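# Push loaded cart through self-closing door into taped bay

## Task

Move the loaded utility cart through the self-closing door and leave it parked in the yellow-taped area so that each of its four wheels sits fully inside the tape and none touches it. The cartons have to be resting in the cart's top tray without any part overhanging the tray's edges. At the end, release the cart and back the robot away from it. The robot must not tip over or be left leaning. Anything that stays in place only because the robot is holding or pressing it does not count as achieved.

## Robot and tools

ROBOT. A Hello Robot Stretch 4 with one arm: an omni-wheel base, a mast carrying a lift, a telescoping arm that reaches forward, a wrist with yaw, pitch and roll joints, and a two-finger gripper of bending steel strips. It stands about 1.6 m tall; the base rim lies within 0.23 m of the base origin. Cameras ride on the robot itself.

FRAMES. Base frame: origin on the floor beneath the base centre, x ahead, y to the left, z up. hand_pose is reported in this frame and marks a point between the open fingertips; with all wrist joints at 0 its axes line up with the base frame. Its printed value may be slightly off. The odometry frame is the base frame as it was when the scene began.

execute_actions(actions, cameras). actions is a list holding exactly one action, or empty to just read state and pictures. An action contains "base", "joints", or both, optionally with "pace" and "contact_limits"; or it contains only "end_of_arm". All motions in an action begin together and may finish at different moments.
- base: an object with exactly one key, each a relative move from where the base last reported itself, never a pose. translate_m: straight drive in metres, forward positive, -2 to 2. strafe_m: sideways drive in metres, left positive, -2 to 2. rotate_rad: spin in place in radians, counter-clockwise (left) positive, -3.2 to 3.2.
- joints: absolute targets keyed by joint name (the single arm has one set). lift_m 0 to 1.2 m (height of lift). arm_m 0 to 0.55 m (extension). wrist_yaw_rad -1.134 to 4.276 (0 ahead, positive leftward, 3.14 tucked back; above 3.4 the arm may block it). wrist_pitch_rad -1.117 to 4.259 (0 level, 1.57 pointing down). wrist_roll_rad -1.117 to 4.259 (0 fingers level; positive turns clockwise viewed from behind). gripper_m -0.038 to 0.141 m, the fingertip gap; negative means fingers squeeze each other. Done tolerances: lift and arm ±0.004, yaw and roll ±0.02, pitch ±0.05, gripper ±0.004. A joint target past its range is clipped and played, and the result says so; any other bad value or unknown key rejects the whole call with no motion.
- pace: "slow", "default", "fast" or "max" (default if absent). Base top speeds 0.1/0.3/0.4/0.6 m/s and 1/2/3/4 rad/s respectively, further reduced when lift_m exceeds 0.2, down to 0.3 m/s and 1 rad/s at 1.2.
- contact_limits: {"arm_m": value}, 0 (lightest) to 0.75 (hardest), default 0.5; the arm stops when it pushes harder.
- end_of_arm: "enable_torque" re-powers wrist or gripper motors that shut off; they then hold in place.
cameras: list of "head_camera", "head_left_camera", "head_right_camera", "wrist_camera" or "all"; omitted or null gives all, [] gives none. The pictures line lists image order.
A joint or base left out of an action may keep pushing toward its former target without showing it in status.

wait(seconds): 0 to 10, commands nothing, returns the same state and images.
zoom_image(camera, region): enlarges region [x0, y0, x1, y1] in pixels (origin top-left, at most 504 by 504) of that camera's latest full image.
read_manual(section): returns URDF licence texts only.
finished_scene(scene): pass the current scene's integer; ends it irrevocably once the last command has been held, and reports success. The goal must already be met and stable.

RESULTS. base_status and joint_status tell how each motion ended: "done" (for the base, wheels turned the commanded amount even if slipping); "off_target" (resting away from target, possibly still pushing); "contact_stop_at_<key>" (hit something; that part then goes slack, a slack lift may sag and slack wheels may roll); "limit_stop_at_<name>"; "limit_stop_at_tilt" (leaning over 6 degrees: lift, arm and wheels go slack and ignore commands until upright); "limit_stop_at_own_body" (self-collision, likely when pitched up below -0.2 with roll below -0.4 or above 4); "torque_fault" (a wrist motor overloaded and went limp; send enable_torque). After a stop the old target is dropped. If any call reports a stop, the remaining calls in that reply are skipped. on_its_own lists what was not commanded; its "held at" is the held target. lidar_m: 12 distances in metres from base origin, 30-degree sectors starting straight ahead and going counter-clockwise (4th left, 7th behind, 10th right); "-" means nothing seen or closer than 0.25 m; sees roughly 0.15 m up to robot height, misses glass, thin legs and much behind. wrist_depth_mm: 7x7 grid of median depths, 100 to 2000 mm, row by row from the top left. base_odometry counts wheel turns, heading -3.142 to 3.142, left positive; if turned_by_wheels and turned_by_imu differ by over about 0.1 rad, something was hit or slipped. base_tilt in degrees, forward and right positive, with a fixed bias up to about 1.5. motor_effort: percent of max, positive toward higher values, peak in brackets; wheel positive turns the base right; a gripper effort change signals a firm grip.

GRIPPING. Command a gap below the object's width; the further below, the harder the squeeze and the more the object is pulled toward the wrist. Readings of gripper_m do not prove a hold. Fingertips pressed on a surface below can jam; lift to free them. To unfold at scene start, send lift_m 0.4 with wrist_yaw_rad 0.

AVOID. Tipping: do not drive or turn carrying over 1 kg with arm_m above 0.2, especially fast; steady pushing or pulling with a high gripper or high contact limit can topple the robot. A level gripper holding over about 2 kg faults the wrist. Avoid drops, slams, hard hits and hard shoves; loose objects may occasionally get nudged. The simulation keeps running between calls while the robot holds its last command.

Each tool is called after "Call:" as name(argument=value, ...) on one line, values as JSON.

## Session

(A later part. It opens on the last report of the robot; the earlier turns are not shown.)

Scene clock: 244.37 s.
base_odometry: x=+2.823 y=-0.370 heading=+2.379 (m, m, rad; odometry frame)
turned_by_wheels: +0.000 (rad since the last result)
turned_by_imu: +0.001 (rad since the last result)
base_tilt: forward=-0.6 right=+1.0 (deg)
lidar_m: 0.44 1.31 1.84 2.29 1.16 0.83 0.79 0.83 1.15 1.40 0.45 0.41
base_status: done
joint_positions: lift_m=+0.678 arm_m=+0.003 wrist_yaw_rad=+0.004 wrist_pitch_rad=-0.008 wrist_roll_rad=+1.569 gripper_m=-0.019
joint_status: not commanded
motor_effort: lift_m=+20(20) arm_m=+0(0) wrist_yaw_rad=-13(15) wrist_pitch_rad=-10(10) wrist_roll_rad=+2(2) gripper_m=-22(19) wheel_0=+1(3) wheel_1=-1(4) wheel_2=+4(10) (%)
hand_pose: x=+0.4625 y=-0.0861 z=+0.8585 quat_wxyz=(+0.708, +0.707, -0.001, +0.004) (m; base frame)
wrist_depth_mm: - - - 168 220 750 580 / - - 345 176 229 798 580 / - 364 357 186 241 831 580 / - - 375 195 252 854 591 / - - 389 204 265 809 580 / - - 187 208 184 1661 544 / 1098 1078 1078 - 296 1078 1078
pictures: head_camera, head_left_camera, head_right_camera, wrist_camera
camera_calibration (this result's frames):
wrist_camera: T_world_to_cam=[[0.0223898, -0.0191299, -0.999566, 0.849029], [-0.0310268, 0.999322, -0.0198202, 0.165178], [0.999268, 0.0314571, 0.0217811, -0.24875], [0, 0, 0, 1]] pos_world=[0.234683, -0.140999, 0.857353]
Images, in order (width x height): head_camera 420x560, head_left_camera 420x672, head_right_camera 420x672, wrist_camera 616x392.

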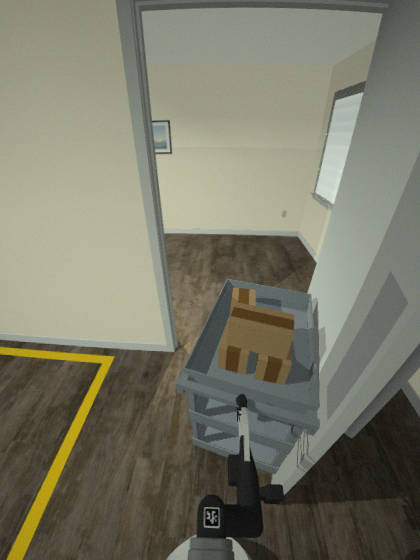

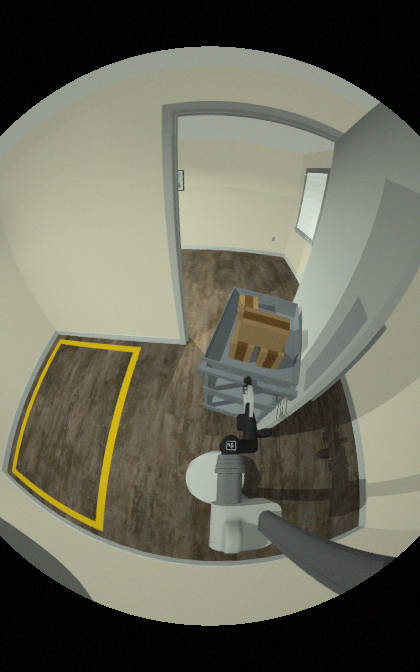

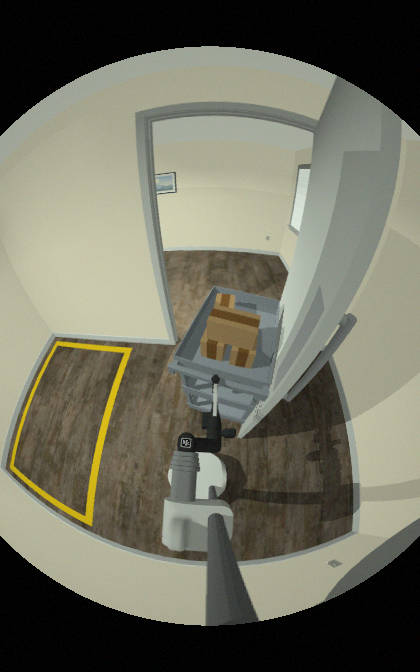

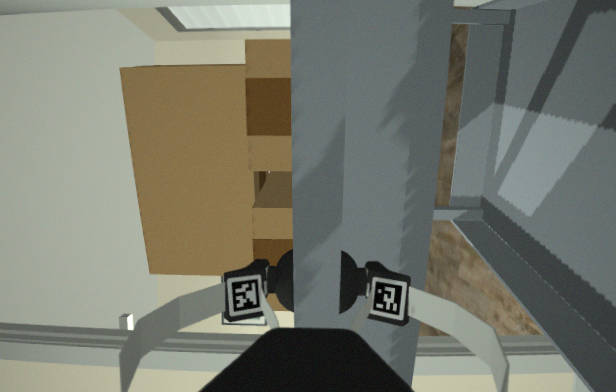

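Call:
execute_actions(actions=[{"base": {"translate_m": -0.1}, "pace": "slow"}], cameras=["head_camera"])

Call:
execute_actions(actions=[{"base": {"strafe_m": 0.3}, "joints": {"wrist_yaw_rad": -0.1}, "pace": "slow"}])

Scene clock: 260.70 s.
base_odometry: x=+2.896 y=-0.439 heading=+2.379 (m, m, rad; odometry frame)
turned_by_wheels: +0.000 (rad since the last result)
turned_by_imu: -0.001 (rad since the last result)
base_tilt: forward=-0.6 right=+0.5 (deg)
lidar_m: 0.44 1.42 1.98 2.31 1.01 0.72 0.68 0.75 1.05 1.39 0.60 0.43
base_status: done
joint_positions: lift_m=+0.678 arm_m=+0.003 wrist_yaw_rad=+0.004 wrist_pitch_rad=-0.008 wrist_roll_rad=+1.569 gripper_m=-0.019
joint_status: not commanded
motor_effort: lift_m=+20(20) arm_m=+0(0) wrist_yaw_rad=-11(15) wrist_pitch_rad=-10(9) wrist_roll_rad=+3(3) gripper_m=-19(23) wheel_0=+0(4) wheel_1=-1(4) wheel_2=+3(9) (%)
hand_pose: x=+0.4625 y=-0.0862 z=+0.8585 quat_wxyz=(+0.708, +0.707, -0.001, +0.004) (m; base frame)
wrist_depth_mm: - - - 169 223 750 574 / - - 343 176 232 798 580 / - 364 357 186 241 831 585 / - - 375 195 253 866 585 / - - 392 205 265 778 580 / - - 189 207 185 1661 544 / 1229 1205 1182 - 294 1160 1138
pictures: head_camera
Images, in order (width x height): head_camera 420x560.

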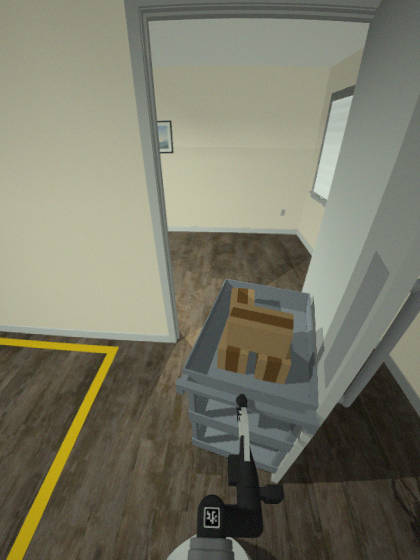

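Scene clock: 264.83 s.
base_odometry: x=+2.688 y=-0.655 heading=+2.379 (m, m, rad; odometry frame)
turned_by_wheels: -0.001 (rad since the last result)
turned_by_imu: -0.004 (rad since the last result)
base_tilt: forward=-0.6 right=+0.9 (deg)
lidar_m: 0.42 1.40 2.01 2.01 0.96 0.70 0.68 0.74 1.00 1.67 0.43 0.40
base_status: done
joint_positions: lift_m=+0.678 arm_m=+0.003 wrist_yaw_rad=-0.105 wrist_pitch_rad=-0.008 wrist_roll_rad=+1.569 gripper_m=-0.019
joint_status: all done
on_its_own: wrist_yaw_rad is at rest, and its effort (+16) is outside its rest range (-13 to +13)
motor_effort: lift_m=+20(20) arm_m=+0(0) wrist_yaw_rad=+16(63) wrist_pitch_rad=-9(9) wrist_roll_rad=+2(1) gripper_m=-17(20) wheel_0=-5(9) wheel_1=-1(2) wheel_2=-2(7) (%)
hand_pose: x=+0.4514 y=-0.1172 z=+0.8585 quat_wxyz=(+0.707, +0.706, -0.040, -0.034) (m; base frame)
wrist_depth_mm: - - 312 150 202 741 580 / - 336 324 160 215 768 585 / - 362 353 171 230 798 580 / - - 379 187 247 798 574 / - - 404 203 267 1983 549 / 1160 1160 189 207 183 1138 517 / 1182 1160 1160 - 1160 1118 1118
pictures: head_camera, head_left_camera, head_right_camera, wrist_camera
camera_calibration (this result's frames):
wrist_camera: T_world_to_cam=[[0.0201841, -0.0214603, -0.999566, 0.849412], [0.0784484, 0.996721, -0.0198151, 0.146163], [0.996714, -0.0780144, 0.0218015, -0.248324], [0, 0, 0, 1]] pos_world=[0.218897, -0.146828, 0.857353]
Images, in order (width x height): head_camera 420x560, head_left_camera 420x672, head_right_camera 420x672, wrist_camera 616x392.

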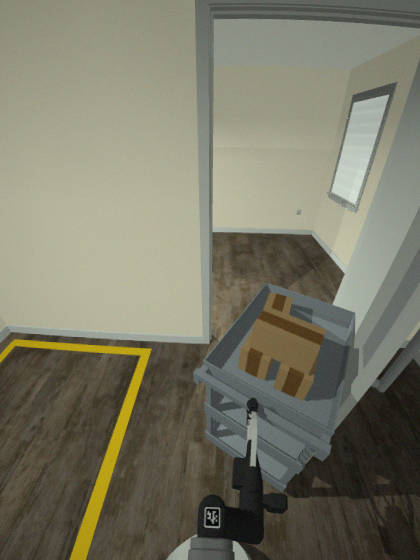

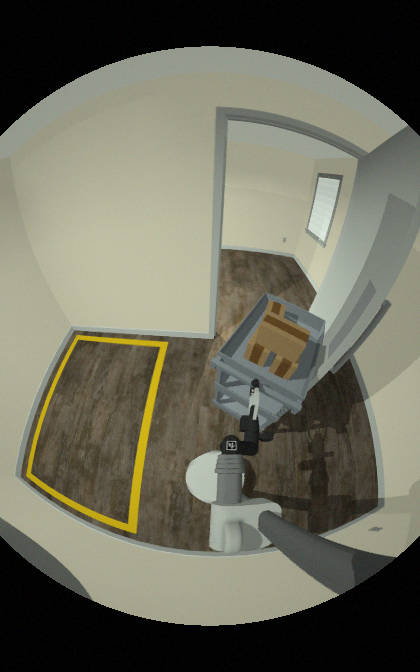

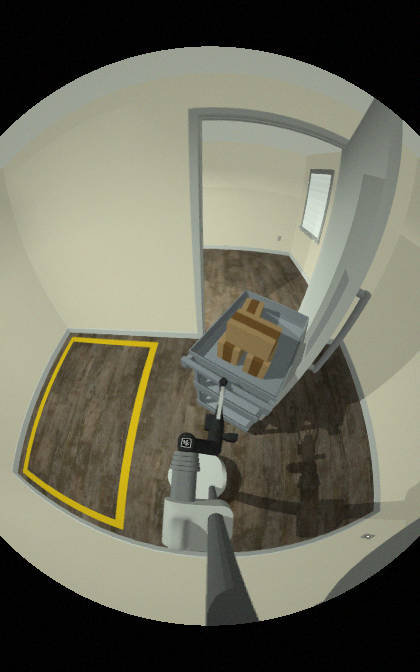

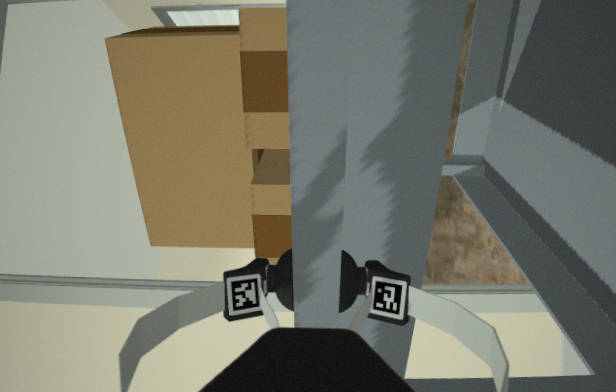

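Call:
execute_actions(actions=[{"base": {"strafe_m": 0.25}, "joints": {"wrist_yaw_rad": -0.22}, "pace": "slow"}], cameras=["head_camera", "head_right_camera", "wrist_camera"])

Scene clock: 293.37 s.
base_odometry: x=+2.516 y=-0.836 heading=+2.378 (m, m, rad; odometry frame)
turned_by_wheels: -0.001 (rad since the last result)
turned_by_imu: -0.004 (rad since the last result)
base_tilt: forward=-0.7 right=+0.8 (deg)
lidar_m: 0.46 1.44 1.82 1.75 0.98 0.72 0.67 0.71 1.01 1.94 0.37 0.38
base_status: done
joint_positions: lift_m=+0.678 arm_m=+0.003 wrist_yaw_rad=-0.225 wrist_pitch_rad=-0.008 wrist_roll_rad=+1.570 gripper_m=-0.019
joint_status: all done
on_its_own: wrist_yaw_rad is at rest, and its effort (+14) is outside its rest range (-13 to +13)
motor_effort: lift_m=+20(20) arm_m=+0(0) wrist_yaw_rad=+14(34) wrist_pitch_rad=-10(11) wrist_roll_rad=+2(3) gripper_m=-17(21) wheel_0=-4(9) wheel_1=+0(3) wheel_2=-3(4) (%)
hand_pose: x=+0.4354 y=-0.1496 z=+0.8584 quat_wxyz=(+0.703, +0.702, -0.082, -0.077) (m; base frame)
wrist_depth_mm: - 310 303 142 195 732 574 / - 327 319 154 210 741 580 / - 364 349 166 226 798 580 / - - 382 183 245 809 580 / 1229 1229 1160 202 268 1160 549 / 1160 1160 189 206 184 1160 512 / 1138 1118 1138 - 373 741 1118
pictures: head_camera, head_right_camera, wrist_camera
camera_calibration (this result's frames):
wrist_camera: T_world_to_cam=[[0.0172489, -0.0236121, -0.999572, 0.849932], [0.197113, 0.980182, -0.0197526, 0.125504], [0.980229, -0.196688, 0.0215613, -0.245256], [0, 0, 0, 1]] pos_world=[0.201008, -0.151187, 0.857336]
Images, in order (width x height): head_camera 420x560, head_right_camera 420x672, wrist_camera 616x392.

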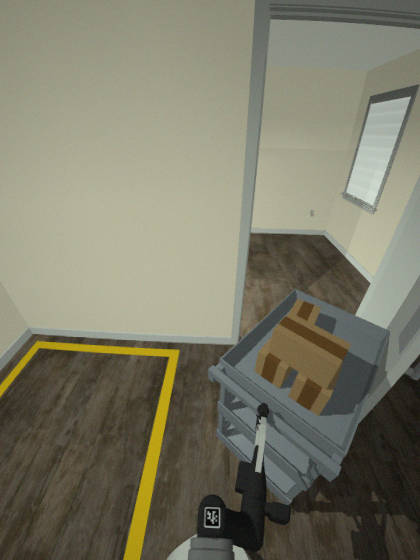

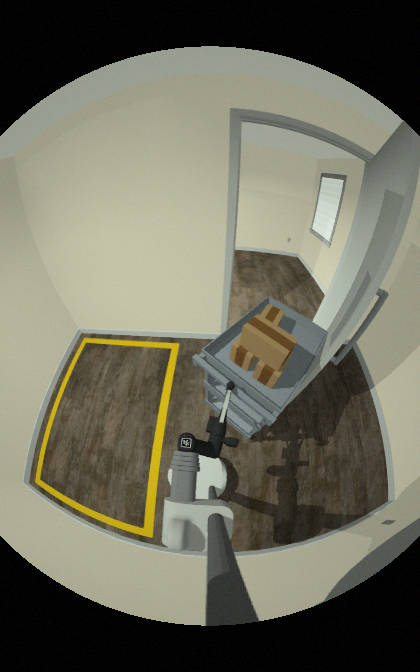

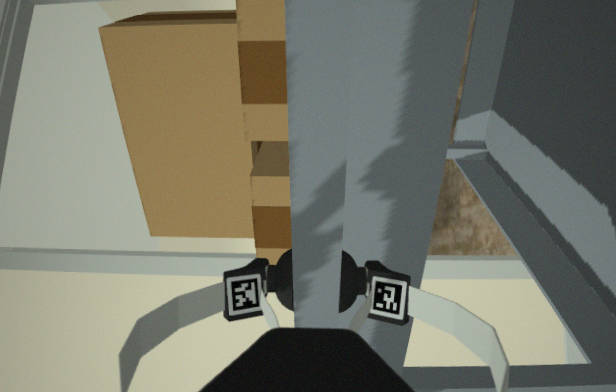

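Call:
execute_actions(actions=[{"base": {"strafe_m": 0.3}, "joints": {"wrist_yaw_rad": -0.38}, "pace": "slow"}], cameras=["head_camera", "head_right_camera", "wrist_camera"])

Scene clock: 300.43 s.
base_odometry: x=+2.308 y=-1.053 heading=+2.378 (m, m, rad; odometry frame)
turned_by_wheels: +0.000 (rad since the last result)
turned_by_imu: -0.005 (rad since the last result)
base_tilt: forward=-0.5 right=+1.0 (deg)
lidar_m: 0.45 1.42 1.49 1.44 1.00 0.73 0.67 0.73 1.00 2.26 0.34 0.34
base_status: done
joint_positions: lift_m=+0.678 arm_m=+0.003 wrist_yaw_rad=-0.384 wrist_pitch_rad=-0.008 wrist_roll_rad=+1.570 gripper_m=-0.019
joint_status: all done
motor_effort: lift_m=+20(20) arm_m=+0(0) wrist_yaw_rad=+12(41) wrist_pitch_rad=-9(10) wrist_roll_rad=+2(1) gripper_m=-21(22) wheel_0=-2(11) wheel_1=-1(4) wheel_2=-3(7) (%)
hand_pose: x=+0.4085 y=-0.1890 z=+0.8584 quat_wxyz=(+0.695, +0.693, -0.137, -0.132) (m; base frame)
wrist_depth_mm: 1661 298 296 137 190 699 580 / - 325 315 148 205 741 585 / - 364 347 161 223 788 580 / - - 382 177 243 1756 580 / 1255 1255 1205 200 268 1205 549 / 1182 1160 189 206 184 1160 500 / 1118 1138 1138 - 368 373 732
pictures: head_camera, head_right_camera, wrist_camera
camera_calibration (this result's frames):
wrist_camera: T_world_to_cam=[[0.0133328, -0.0260501, -0.999572, 0.850612], [0.349368, 0.936778, -0.0197535, 0.0990661], [0.936891, -0.348955, 0.021591, -0.237755], [0, 0, 0, 1]] pos_world=[0.176799, -0.15361, 0.857338]
Images, in order (width x height): head_camera 420x560, head_right_camera 420x672, wrist_camera 616x392.

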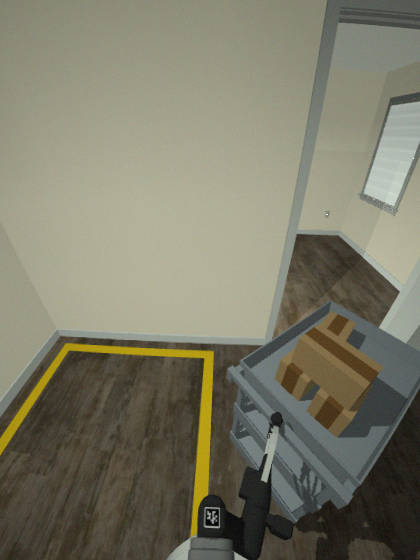

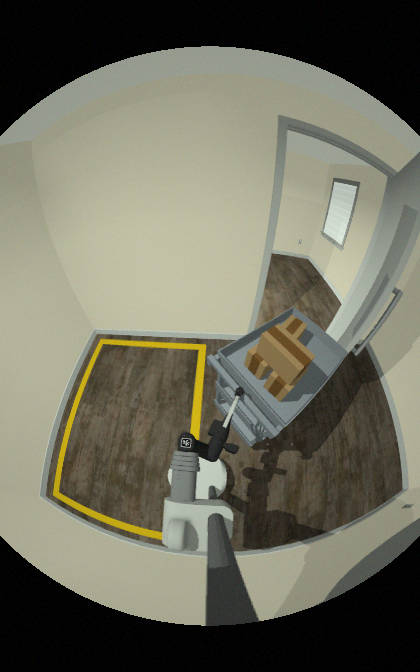

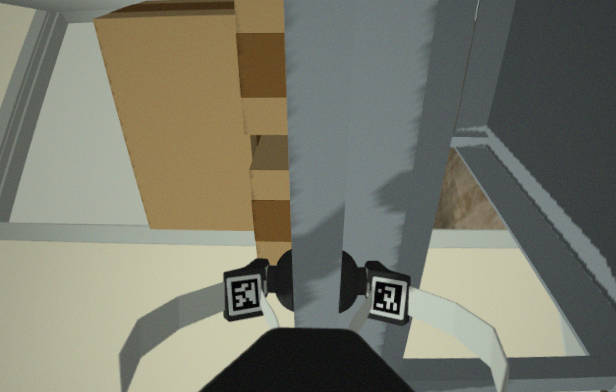

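Call:
execute_actions(actions=[{"base": {"strafe_m": 0.35}, "joints": {"wrist_yaw_rad": -0.55}, "pace": "slow"}], cameras=["head_camera", "head_right_camera", "wrist_camera"])

Scene clock: 308.40 s.
base_odometry: x=+2.066 y=-1.305 heading=+2.377 (m, m, rad; odometry frame)
turned_by_wheels: -0.001 (rad since the last result)
turned_by_imu: -0.006 (rad since the last result)
base_tilt: forward=-0.6 right=+0.8 (deg)
lidar_m: 0.57 1.43 1.13 1.09 0.99 0.68 0.67 0.69 0.99 2.60 0.29 0.38
base_status: done
joint_positions: lift_m=+0.678 arm_m=+0.003 wrist_yaw_rad=-0.555 wrist_pitch_rad=-0.008 wrist_roll_rad=+1.570 gripper_m=-0.019
joint_status: all done
on_its_own: wrist_yaw_rad is at rest, and its effort (+16) is outside its rest range (-13 to +13)
motor_effort: lift_m=+20(20) arm_m=+0(0) wrist_yaw_rad=+16(42) wrist_pitch_rad=-10(11) wrist_roll_rad=+3(3) gripper_m=-18(23) wheel_0=-5(9) wheel_1=+1(7) wheel_2=-3(7) (%)
hand_pose: x=+0.3728 y=-0.2263 z=+0.8584 quat_wxyz=(+0.681, +0.679, -0.196, -0.191) (m; base frame)
wrist_depth_mm: 1983 285 274 113 169 175 580 / 1808 315 304 125 188 699 585 / 1618 368 351 143 211 699 585 / 1499 1366 399 163 238 1430 554 / 1336 1336 1336 195 273 1308 517 / 1229 1255 189 207 185 1229 1205 / 1160 1160 1205 - 394 394 1118
pictures: head_camera, head_right_camera, wrist_camera
camera_calibration (this result's frames):
wrist_camera: T_world_to_cam=[[0.00850388, -0.0278236, -0.999577, 0.851455], [0.504034, 0.863458, -0.0197466, 0.0722027], [0.863642, -0.503653, 0.0213668, -0.224844], [0, 0, 0, 1]] pos_world=[0.150551, -0.151897, 0.857324]
Images, in order (width x height): head_camera 420x560, head_right_camera 420x672, wrist_camera 616x392.

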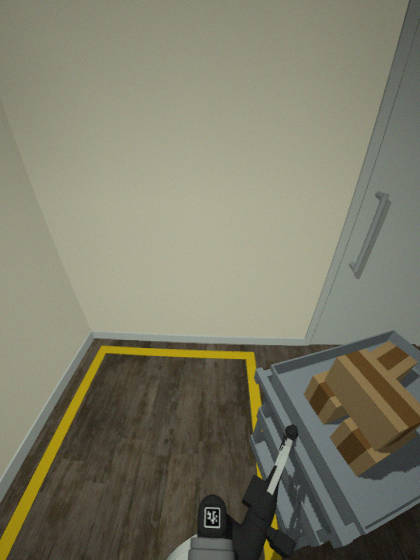

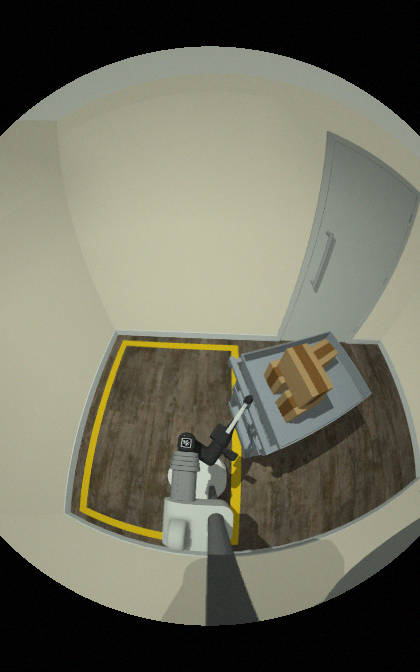

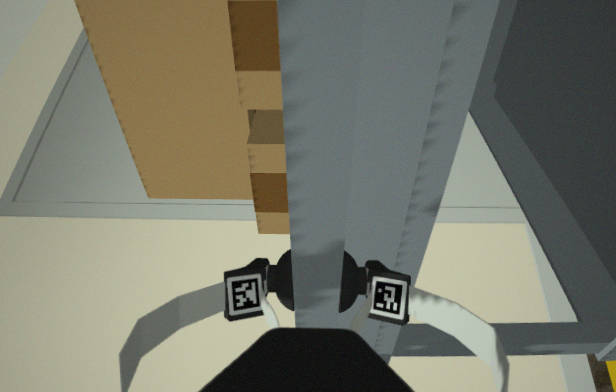

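Call:
execute_actions(actions=[{"base": {"strafe_m": 0.2}, "joints": {"wrist_yaw_rad": -0.74}, "pace": "slow"}], cameras=["head_right_camera", "wrist_camera"])

Scene clock: 331.50 s.
base_odometry: x=+1.927 y=-1.449 heading=+2.376 (m, m, rad; odometry frame)
turned_by_wheels: -0.001 (rad since the last result)
turned_by_imu: -0.005 (rad since the last result)
base_tilt: forward=-0.5 right=+1.1 (deg)
lidar_m: 1.33 1.30 0.94 0.90 0.95 0.73 0.68 0.72 0.99 0.30 0.27 0.44
base_status: done
joint_positions: lift_m=+0.678 arm_m=+0.003 wrist_yaw_rad=-0.746 wrist_pitch_rad=-0.008 wrist_roll_rad=+1.570 gripper_m=-0.019
joint_status: all done
on_its_own: wrist_yaw_rad is at rest, and its effort (+16) is outside its rest range (-13 to +13)
motor_effort: lift_m=+20(20) arm_m=+0(0) wrist_yaw_rad=+16(52) wrist_pitch_rad=-11(11) wrist_roll_rad=+2(2) gripper_m=-19(22) wheel_0=-4(12) wheel_1=-1(4) wheel_2=-4(6) (%)
hand_pose: x=+0.3263 y=-0.2600 z=+0.8584 quat_wxyz=(+0.660, +0.657, -0.260, -0.255) (m; base frame)
wrist_depth_mm: - 291 283 124 179 699 580 / - 322 310 138 197 741 580 / - 368 351 153 216 741 585 / 1756 1661 392 171 241 1661 574 / 1499 1499 1499 199 272 1499 521 / 1336 1397 189 208 184 1308 1281 / 1255 1205 1255 - 382 382 387
pictures: head_right_camera, wrist_camera
camera_calibration (this result's frames):
wrist_camera: T_world_to_cam=[[0.00311448, -0.0289693, -0.999575, 0.852389], [0.658629, 0.752209, -0.0197481, 0.0453592], [0.752462, -0.658288, 0.0214228, -0.205585], [0, 0, 0, 1]] pos_world=[0.122165, -0.144761, 0.857327]
Images, in order (width x height): head_right_camera 420x672, wrist_camera 616x392.

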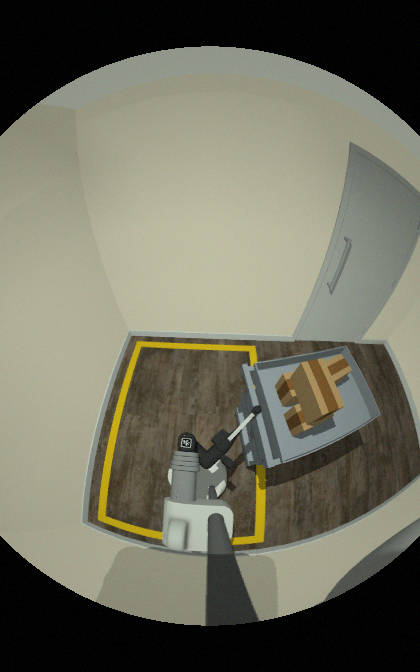

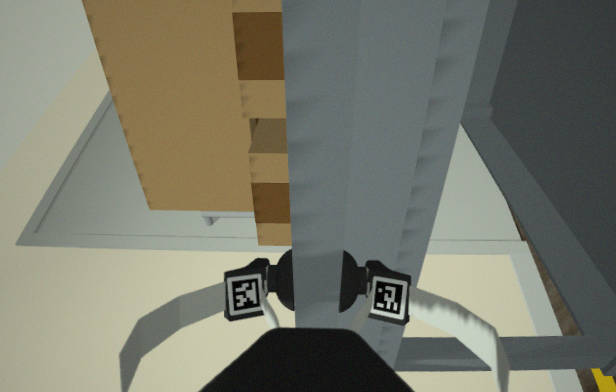

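Call:
execute_actions(actions=[{"base": {"strafe_m": 0.3}, "joints": {"wrist_yaw_rad": -0.91}, "pace": "slow"}], cameras=["head_right_camera", "wrist_camera"])

Scene clock: 338.40 s.
base_odometry: x=+1.720 y=-1.666 heading=+2.376 (m, m, rad; odometry frame)
turned_by_wheels: -0.001 (rad since the last result)
turned_by_imu: -0.005 (rad since the last result)
base_tilt: forward=-0.5 right=+0.6 (deg)
lidar_m: 1.37 0.88 0.62 0.59 0.62 0.72 0.68 0.73 1.01 0.27 0.26 0.40
base_status: done
joint_positions: lift_m=+0.678 arm_m=+0.003 wrist_yaw_rad=-0.915 wrist_pitch_rad=-0.008 wrist_roll_rad=+1.570 gripper_m=-0.019
joint_status: all done
on_its_own: wrist_yaw_rad is at rest, and its effort (+18) is outside its rest range (-13 to +13)
motor_effort: lift_m=+20(20) arm_m=+0(0) wrist_yaw_rad=+18(44) wrist_pitch_rad=-11(11) wrist_roll_rad=+2(2) gripper_m=-20(22) wheel_0=-5(10) wheel_1=-1(5) wheel_2=-4(5) (%)
hand_pose: x=+0.2802 y=-0.2820 z=+0.8584 quat_wxyz=(+0.636, +0.633, -0.315, -0.310) (m; base frame)
wrist_depth_mm: - 291 285 126 179 691 580 / - 324 310 138 196 750 580 / - 366 353 153 218 741 585 / - - 392 171 242 1863 574 / 1756 1708 1756 199 273 1708 525 / 1537 1537 189 206 184 1464 1308 / 1308 1336 1366 - 384 382 384
pictures: head_right_camera, wrist_camera
camera_calibration (this result's frames):
wrist_camera: T_world_to_cam=[[-0.00188913, -0.0289916, -0.999578, 0.85326], [0.776182, 0.6302, -0.0197452, 0.024944], [0.630506, -0.775892, 0.0213123, -0.184313], [0, 0, 0, 1]] pos_world=[0.0984614, -0.133989, 0.857321]
Images, in order (width x height): head_right_camera 420x672, wrist_camera 616x392.

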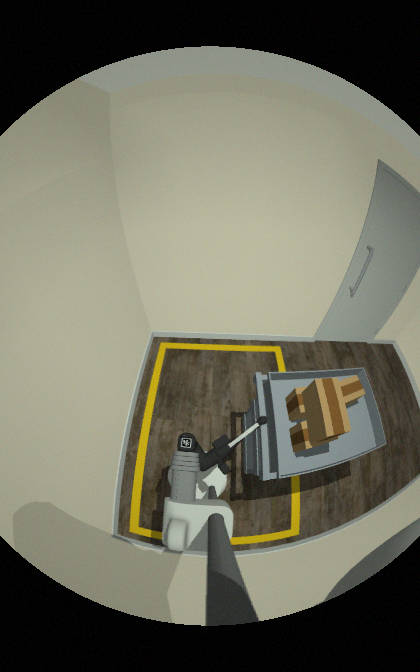

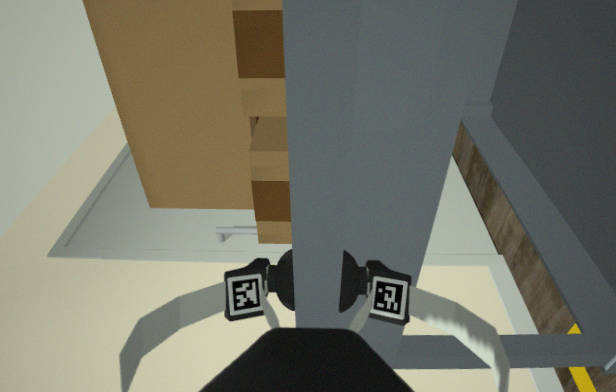

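Call:
zoom_image(camera="head_right_camera", region=[220, 380, 420, 560])

Region (220, 380, 420, 560) of head_right_camera's 420x672 image, scaled by 2.520, with more detail than that image has; it fills the top 454 rows of this view, and the rest is white.

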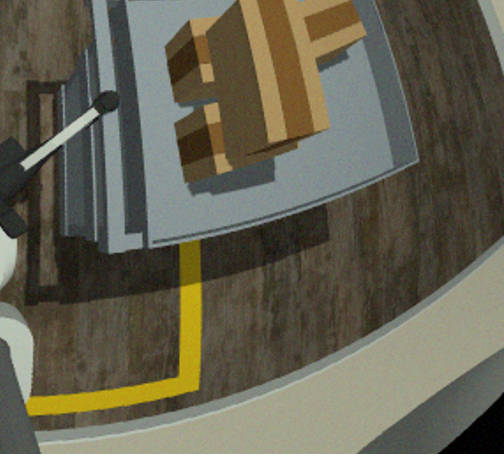

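Call:
execute_actions(actions=[{"base": {"strafe_m": 0.31}, "joints": {"wrist_yaw_rad": -1.04}, "pace": "slow"}], cameras=["head_left_camera", "head_right_camera", "wrist_camera"])

Scene clock: 406.60 s.
base_odometry: x=+1.505 y=-1.889 heading=+2.375 (m, m, rad; odometry frame)
turned_by_wheels: +0.000 (rad since the last result)
turned_by_imu: -0.005 (rad since the last result)
base_tilt: forward=-0.6 right=+0.9 (deg)
lidar_m: 1.31 0.45 0.32 0.29 0.30 0.46 0.67 0.72 1.02 0.25 0.25 0.41
base_status: done
joint_positions: lift_m=+0.678 arm_m=+0.003 wrist_yaw_rad=-1.045 wrist_pitch_rad=-0.007 wrist_roll_rad=+1.570 gripper_m=-0.019
joint_status: all done
on_its_own: wrist_yaw_rad is at rest, and its effort (+14) is outside its rest range (-13 to +13)
motor_effort: lift_m=+20(20) arm_m=+0(0) wrist_yaw_rad=+14(36) wrist_pitch_rad=-12(11) wrist_roll_rad=+3(2) gripper_m=-19(21) wheel_0=-3(8) wheel_1=+1(6) wheel_2=-4(4) (%)
hand_pose: x=+0.2428 y=-0.2934 z=+0.8583 quat_wxyz=(+0.614, +0.611, -0.355, -0.351) (m; base frame)
wrist_depth_mm: - 294 287 128 181 699 580 / - 325 312 141 199 741 580 / - 368 351 155 220 741 580 / - - 394 173 244 1863 580 / - - - 201 274 1921 525 / 1576 1756 189 207 185 1661 1281 / 1464 1430 1537 - 382 379 387
pictures: head_left_camera, head_right_camera, wrist_camera
camera_calibration (this result's frames):
wrist_camera: T_world_to_cam=[[-0.00569001, -0.0283904, -0.999581, 0.853923], [0.851196, 0.524477, -0.0197417, 0.0119153], [0.524818, -0.850951, 0.0211815, -0.165849], [0, 0, 0, 1]] pos_world=[0.0817568, -0.123135, 0.857313]
Images, in order (width x height): head_left_camera 420x672, head_right_camera 420x672, wrist_camera 616x392.

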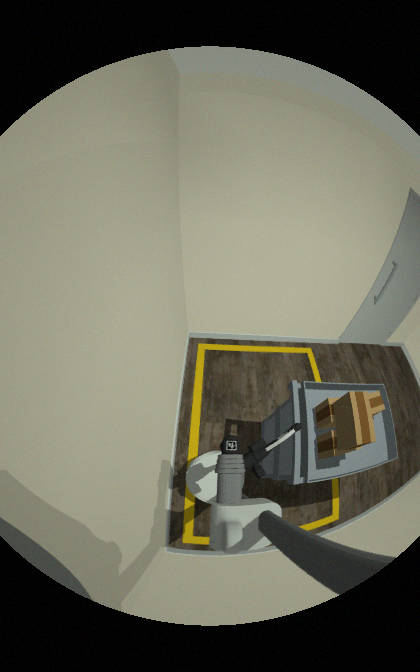

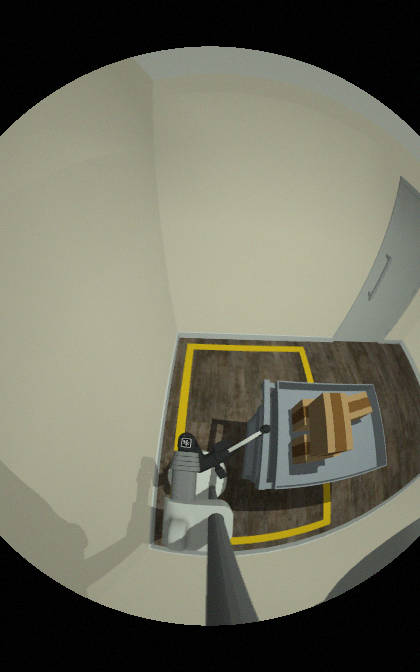

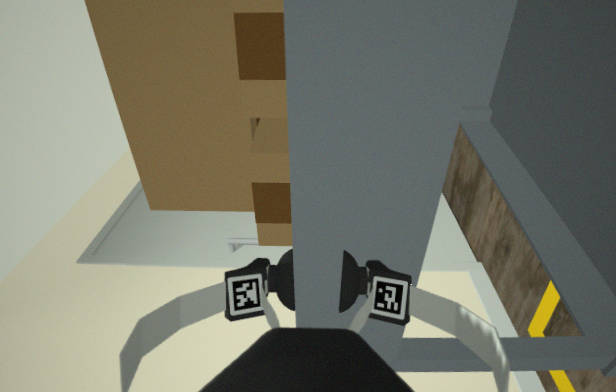

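Call:
zoom_image(camera="head_right_camera", region=[220, 330, 420, 540])

Region (220, 330, 420, 540) of head_right_camera's 420x672 image, scaled by 2.400, with more detail than that image has; it fills the left 480 columns of this view, and the rest is white.

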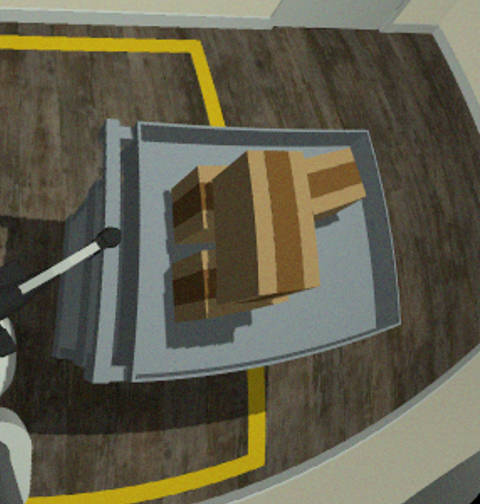

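Call:
execute_actions(actions=[{"base": {"strafe_m": 0.03}, "pace": "slow"}], cameras=[])

Call:
execute_actions(actions=[{"joints": {"gripper_m": 0.1}}], cameras=["head_right_camera", "wrist_camera"])

Scene clock: 436.63 s.
base_odometry: x=+1.484 y=-1.910 heading=+2.375 (m, m, rad; odometry frame)
turned_by_wheels: +0.000 (rad since the last result)
turned_by_imu: -0.002 (rad since the last result)
base_tilt: forward=-0.8 right=+0.7 (deg)
lidar_m: 1.20 0.39 0.27 0.26 0.27 0.43 0.68 0.72 0.95 0.25 0.25 0.41
base_status: done
joint_positions: lift_m=+0.678 arm_m=+0.003 wrist_yaw_rad=-1.045 wrist_pitch_rad=-0.007 wrist_roll_rad=+1.570 gripper_m=-0.019
joint_status: not commanded
on_its_own: wrist_yaw_rad is at rest, and its effort (+14) is outside its rest range (-13 to +13)
motor_effort: lift_m=+20(20) arm_m=-1(0) wrist_yaw_rad=+14(19) wrist_pitch_rad=-11(11) wrist_roll_rad=+2(2) gripper_m=-20(18) wheel_0=-3(10) wheel_1=+1(4) wheel_2=-4(3) (%)
hand_pose: x=+0.2428 y=-0.2934 z=+0.8583 quat_wxyz=(+0.614, +0.611, -0.355, -0.351) (m; base frame)
wrist_depth_mm: - 293 286 127 180 691 580 / - 325 312 140 198 741 574 / - 373 351 154 217 741 585 / - - 394 173 244 1863 569 / - - - 202 274 1921 525 / 1661 1708 188 208 185 1618 1308 / 1464 1397 1537 - 382 382 387
pictures: none
No camera images: the call's "cameras" was empty. Leave "cameras" out to get every camera's image.

Scene clock: 438.57 s.
base_odometry: x=+1.484 y=-1.911 heading=+2.375 (m, m, rad; odometry frame)
turned_by_wheels: +0.000 (rad since the last result)
turned_by_imu: +0.000 (rad since the last result)
base_tilt: forward=-0.5 right=+0.7 (deg)
lidar_m: 1.17 0.40 0.27 0.25 0.27 0.40 0.66 0.72 1.00 0.25 0.25 0.40
base_status: not commanded
joint_positions: lift_m=+0.678 arm_m=+0.003 wrist_yaw_rad=-1.040 wrist_pitch_rad=-0.008 wrist_roll_rad=+1.570 gripper_m=+0.100
joint_status: all done
motor_effort: lift_m=+20(20) arm_m=+0(0) wrist_yaw_rad=+1(19) wrist_pitch_rad=-9(11) wrist_roll_rad=+2(2) gripper_m=-1(18) wheel_0=+1(3) wheel_1=+1(0) wheel_2=-2(4) (%)
hand_pose: x=+0.2442 y=-0.2931 z=+0.8585 quat_wxyz=(+0.615, +0.612, -0.354, -0.349) (m; base frame)
wrist_depth_mm: - 296 287 128 182 699 574 / - 330 315 141 200 750 585 / - 377 357 157 221 759 585 / - - 402 176 248 1983 574 / - - - 206 274 1756 521 / 1618 1708 1618 220 306 1576 1255 / 1464 1430 1464 - 394 392 1118
pictures: head_right_camera, wrist_camera
camera_calibration (this result's frames):
wrist_camera: T_world_to_cam=[[-0.00530688, -0.0288341, -0.99957, 0.853847], [0.848627, 0.528622, -0.0197544, 0.0123722], [0.528965, -0.848367, 0.021664, -0.166982], [0, 0, 0, 1]] pos_world=[0.0823594, -0.123582, 0.857342]
Images, in order (width x height): head_right_camera 420x672, wrist_camera 616x392.

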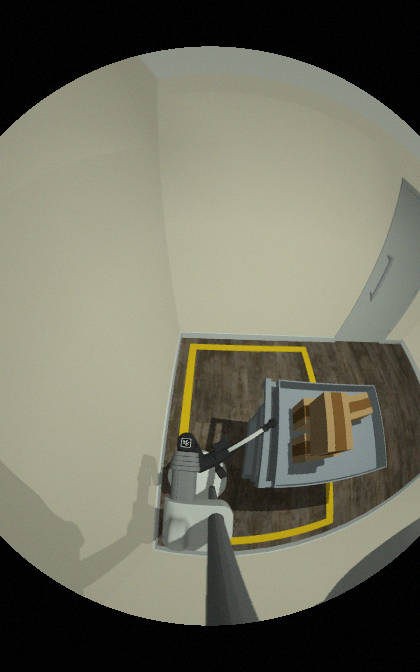

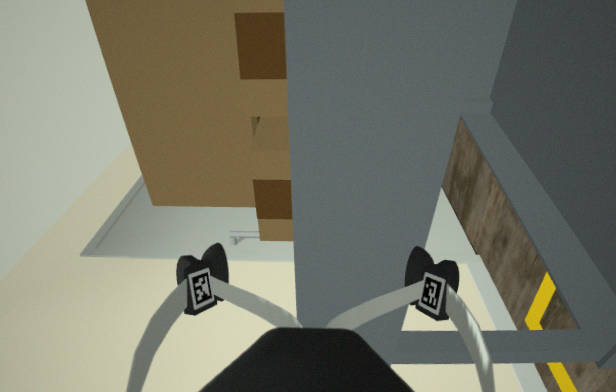

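Call:
execute_actions(actions=[{"base": {"translate_m": 0.8}, "joints": {"wrist_yaw_rad": 0.0}}], cameras=["head_left_camera", "head_right_camera"])

Scene clock: 451.93 s.
base_odometry: x=+0.907 y=-1.356 heading=+2.375 (m, m, rad; odometry frame)
turned_by_wheels: +0.000 (rad since the last result)
turned_by_imu: -0.009 (rad since the last result)
base_tilt: forward=-0.5 right=+0.7 (deg)
lidar_m: 0.54 0.42 0.27 0.25 0.28 0.41 1.12 0.42 0.47 2.44 0.84 0.61
base_status: done
joint_positions: lift_m=+0.678 arm_m=+0.003 wrist_yaw_rad=+0.000 wrist_pitch_rad=-0.008 wrist_roll_rad=+1.570 gripper_m=+0.100
joint_status: all done
motor_effort: lift_m=+20(20) arm_m=+0(0) wrist_yaw_rad=+1(9) wrist_pitch_rad=-9(10) wrist_roll_rad=+2(2) gripper_m=-1(1) wheel_0=-1(4) wheel_1=-1(5) wheel_2=+2(9) (%)
hand_pose: x=+0.4621 y=-0.0874 z=+0.8585 quat_wxyz=(+0.708, +0.707, -0.003, +0.003) (m; base frame)
wrist_depth_mm: 384 384 382 382 375 377 375 / 389 384 382 379 377 377 377 / 389 384 382 384 379 379 377 / 389 387 382 384 382 379 375 / 389 392 382 387 384 379 379 / 392 394 387 384 384 379 379 / 392 389 389 - 384 384 382
pictures: head_left_camera, head_right_camera
Images, in order (width x height): head_left_camera 420x672, head_right_camera 420x672.

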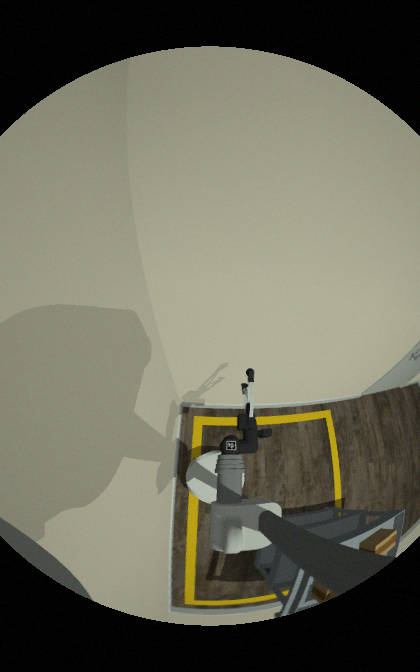

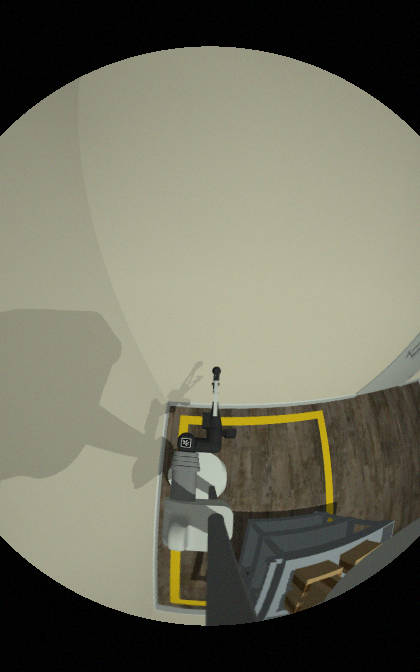

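Call:
zoom_image(camera="head_right_camera", region=[220, 460, 420, 620])

Region (220, 460, 420, 620) of head_right_camera's 420x672 image, scaled by 2.520, with more detail than that image has; it fills the top 403 rows of this view, and the rest is white.

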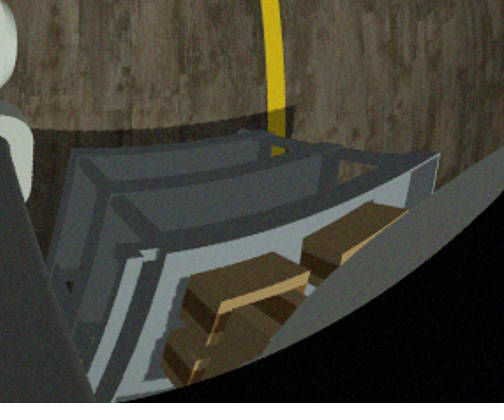

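Call:
execute_actions(actions=[{"base": {"strafe_m": -1.6}, "joints": {"wrist_pitch_rad": 1.5}, "pace": "fast"}], cameras=["head_left_camera", "head_right_camera"])

Scene clock: 466.77 s.
base_odometry: x=+2.017 y=-0.203 heading=+2.375 (m, m, rad; odometry frame)
turned_by_wheels: +0.000 (rad since the last result)
turned_by_imu: -0.001 (rad since the last result)
base_tilt: forward=-0.6 right=+0.7 (deg)
lidar_m: 0.53 0.61 0.86 1.32 0.73 0.93 1.47 1.53 1.94 1.81 0.86 0.56
base_status: done
joint_positions: lift_m=+0.678 arm_m=+0.003 wrist_yaw_rad=+0.000 wrist_pitch_rad=+1.500 wrist_roll_rad=+1.570 gripper_m=+0.100
joint_status: all done
motor_effort: lift_m=+20(20) arm_m=+0(0) wrist_yaw_rad=+1(1) wrist_pitch_rad=-2(5) wrist_roll_rad=+1(2) gripper_m=-2(1) wheel_0=+0(11) wheel_1=+0(9) wheel_2=+1(1) (%)
hand_pose: x=+0.1941 y=-0.0874 z=+0.5684 quat_wxyz=(+0.518, +0.517, +0.482, -0.482) (m; base frame)
wrist_depth_mm: 585 798 809 788 768 750 741 / 580 809 809 798 778 750 741 / 574 820 809 798 778 768 750 / 585 831 809 798 569 564 559 / 574 788 809 798 569 559 554 / 574 759 820 591 574 559 559 / 580 732 820 - 580 569 750
pictures: head_left_camera, head_right_camera
Images, in order (width x height): head_left_camera 420x672, head_right_camera 420x672.

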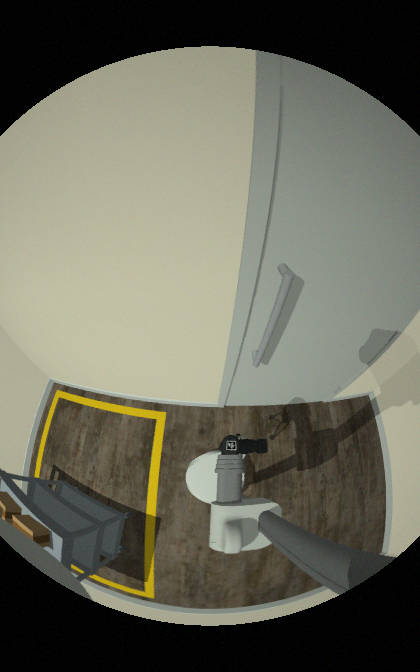

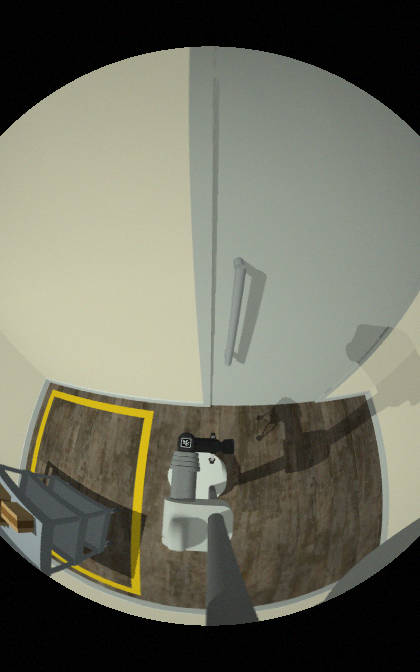

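Call:
zoom_image(camera="head_left_camera", region=[0, 440, 200, 620])

Region (0, 440, 200, 620) of head_left_camera's 420x672 image, scaled by 2.520, with more detail than that image has; it fills the top 454 rows of this view, and the rest is white.

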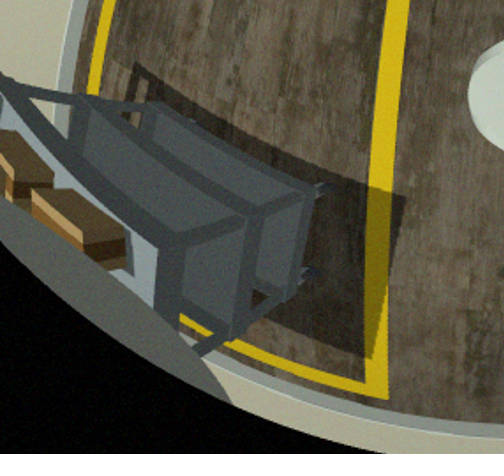

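Call:
finished_scene(scene=2)

The scene is finished: the task was done.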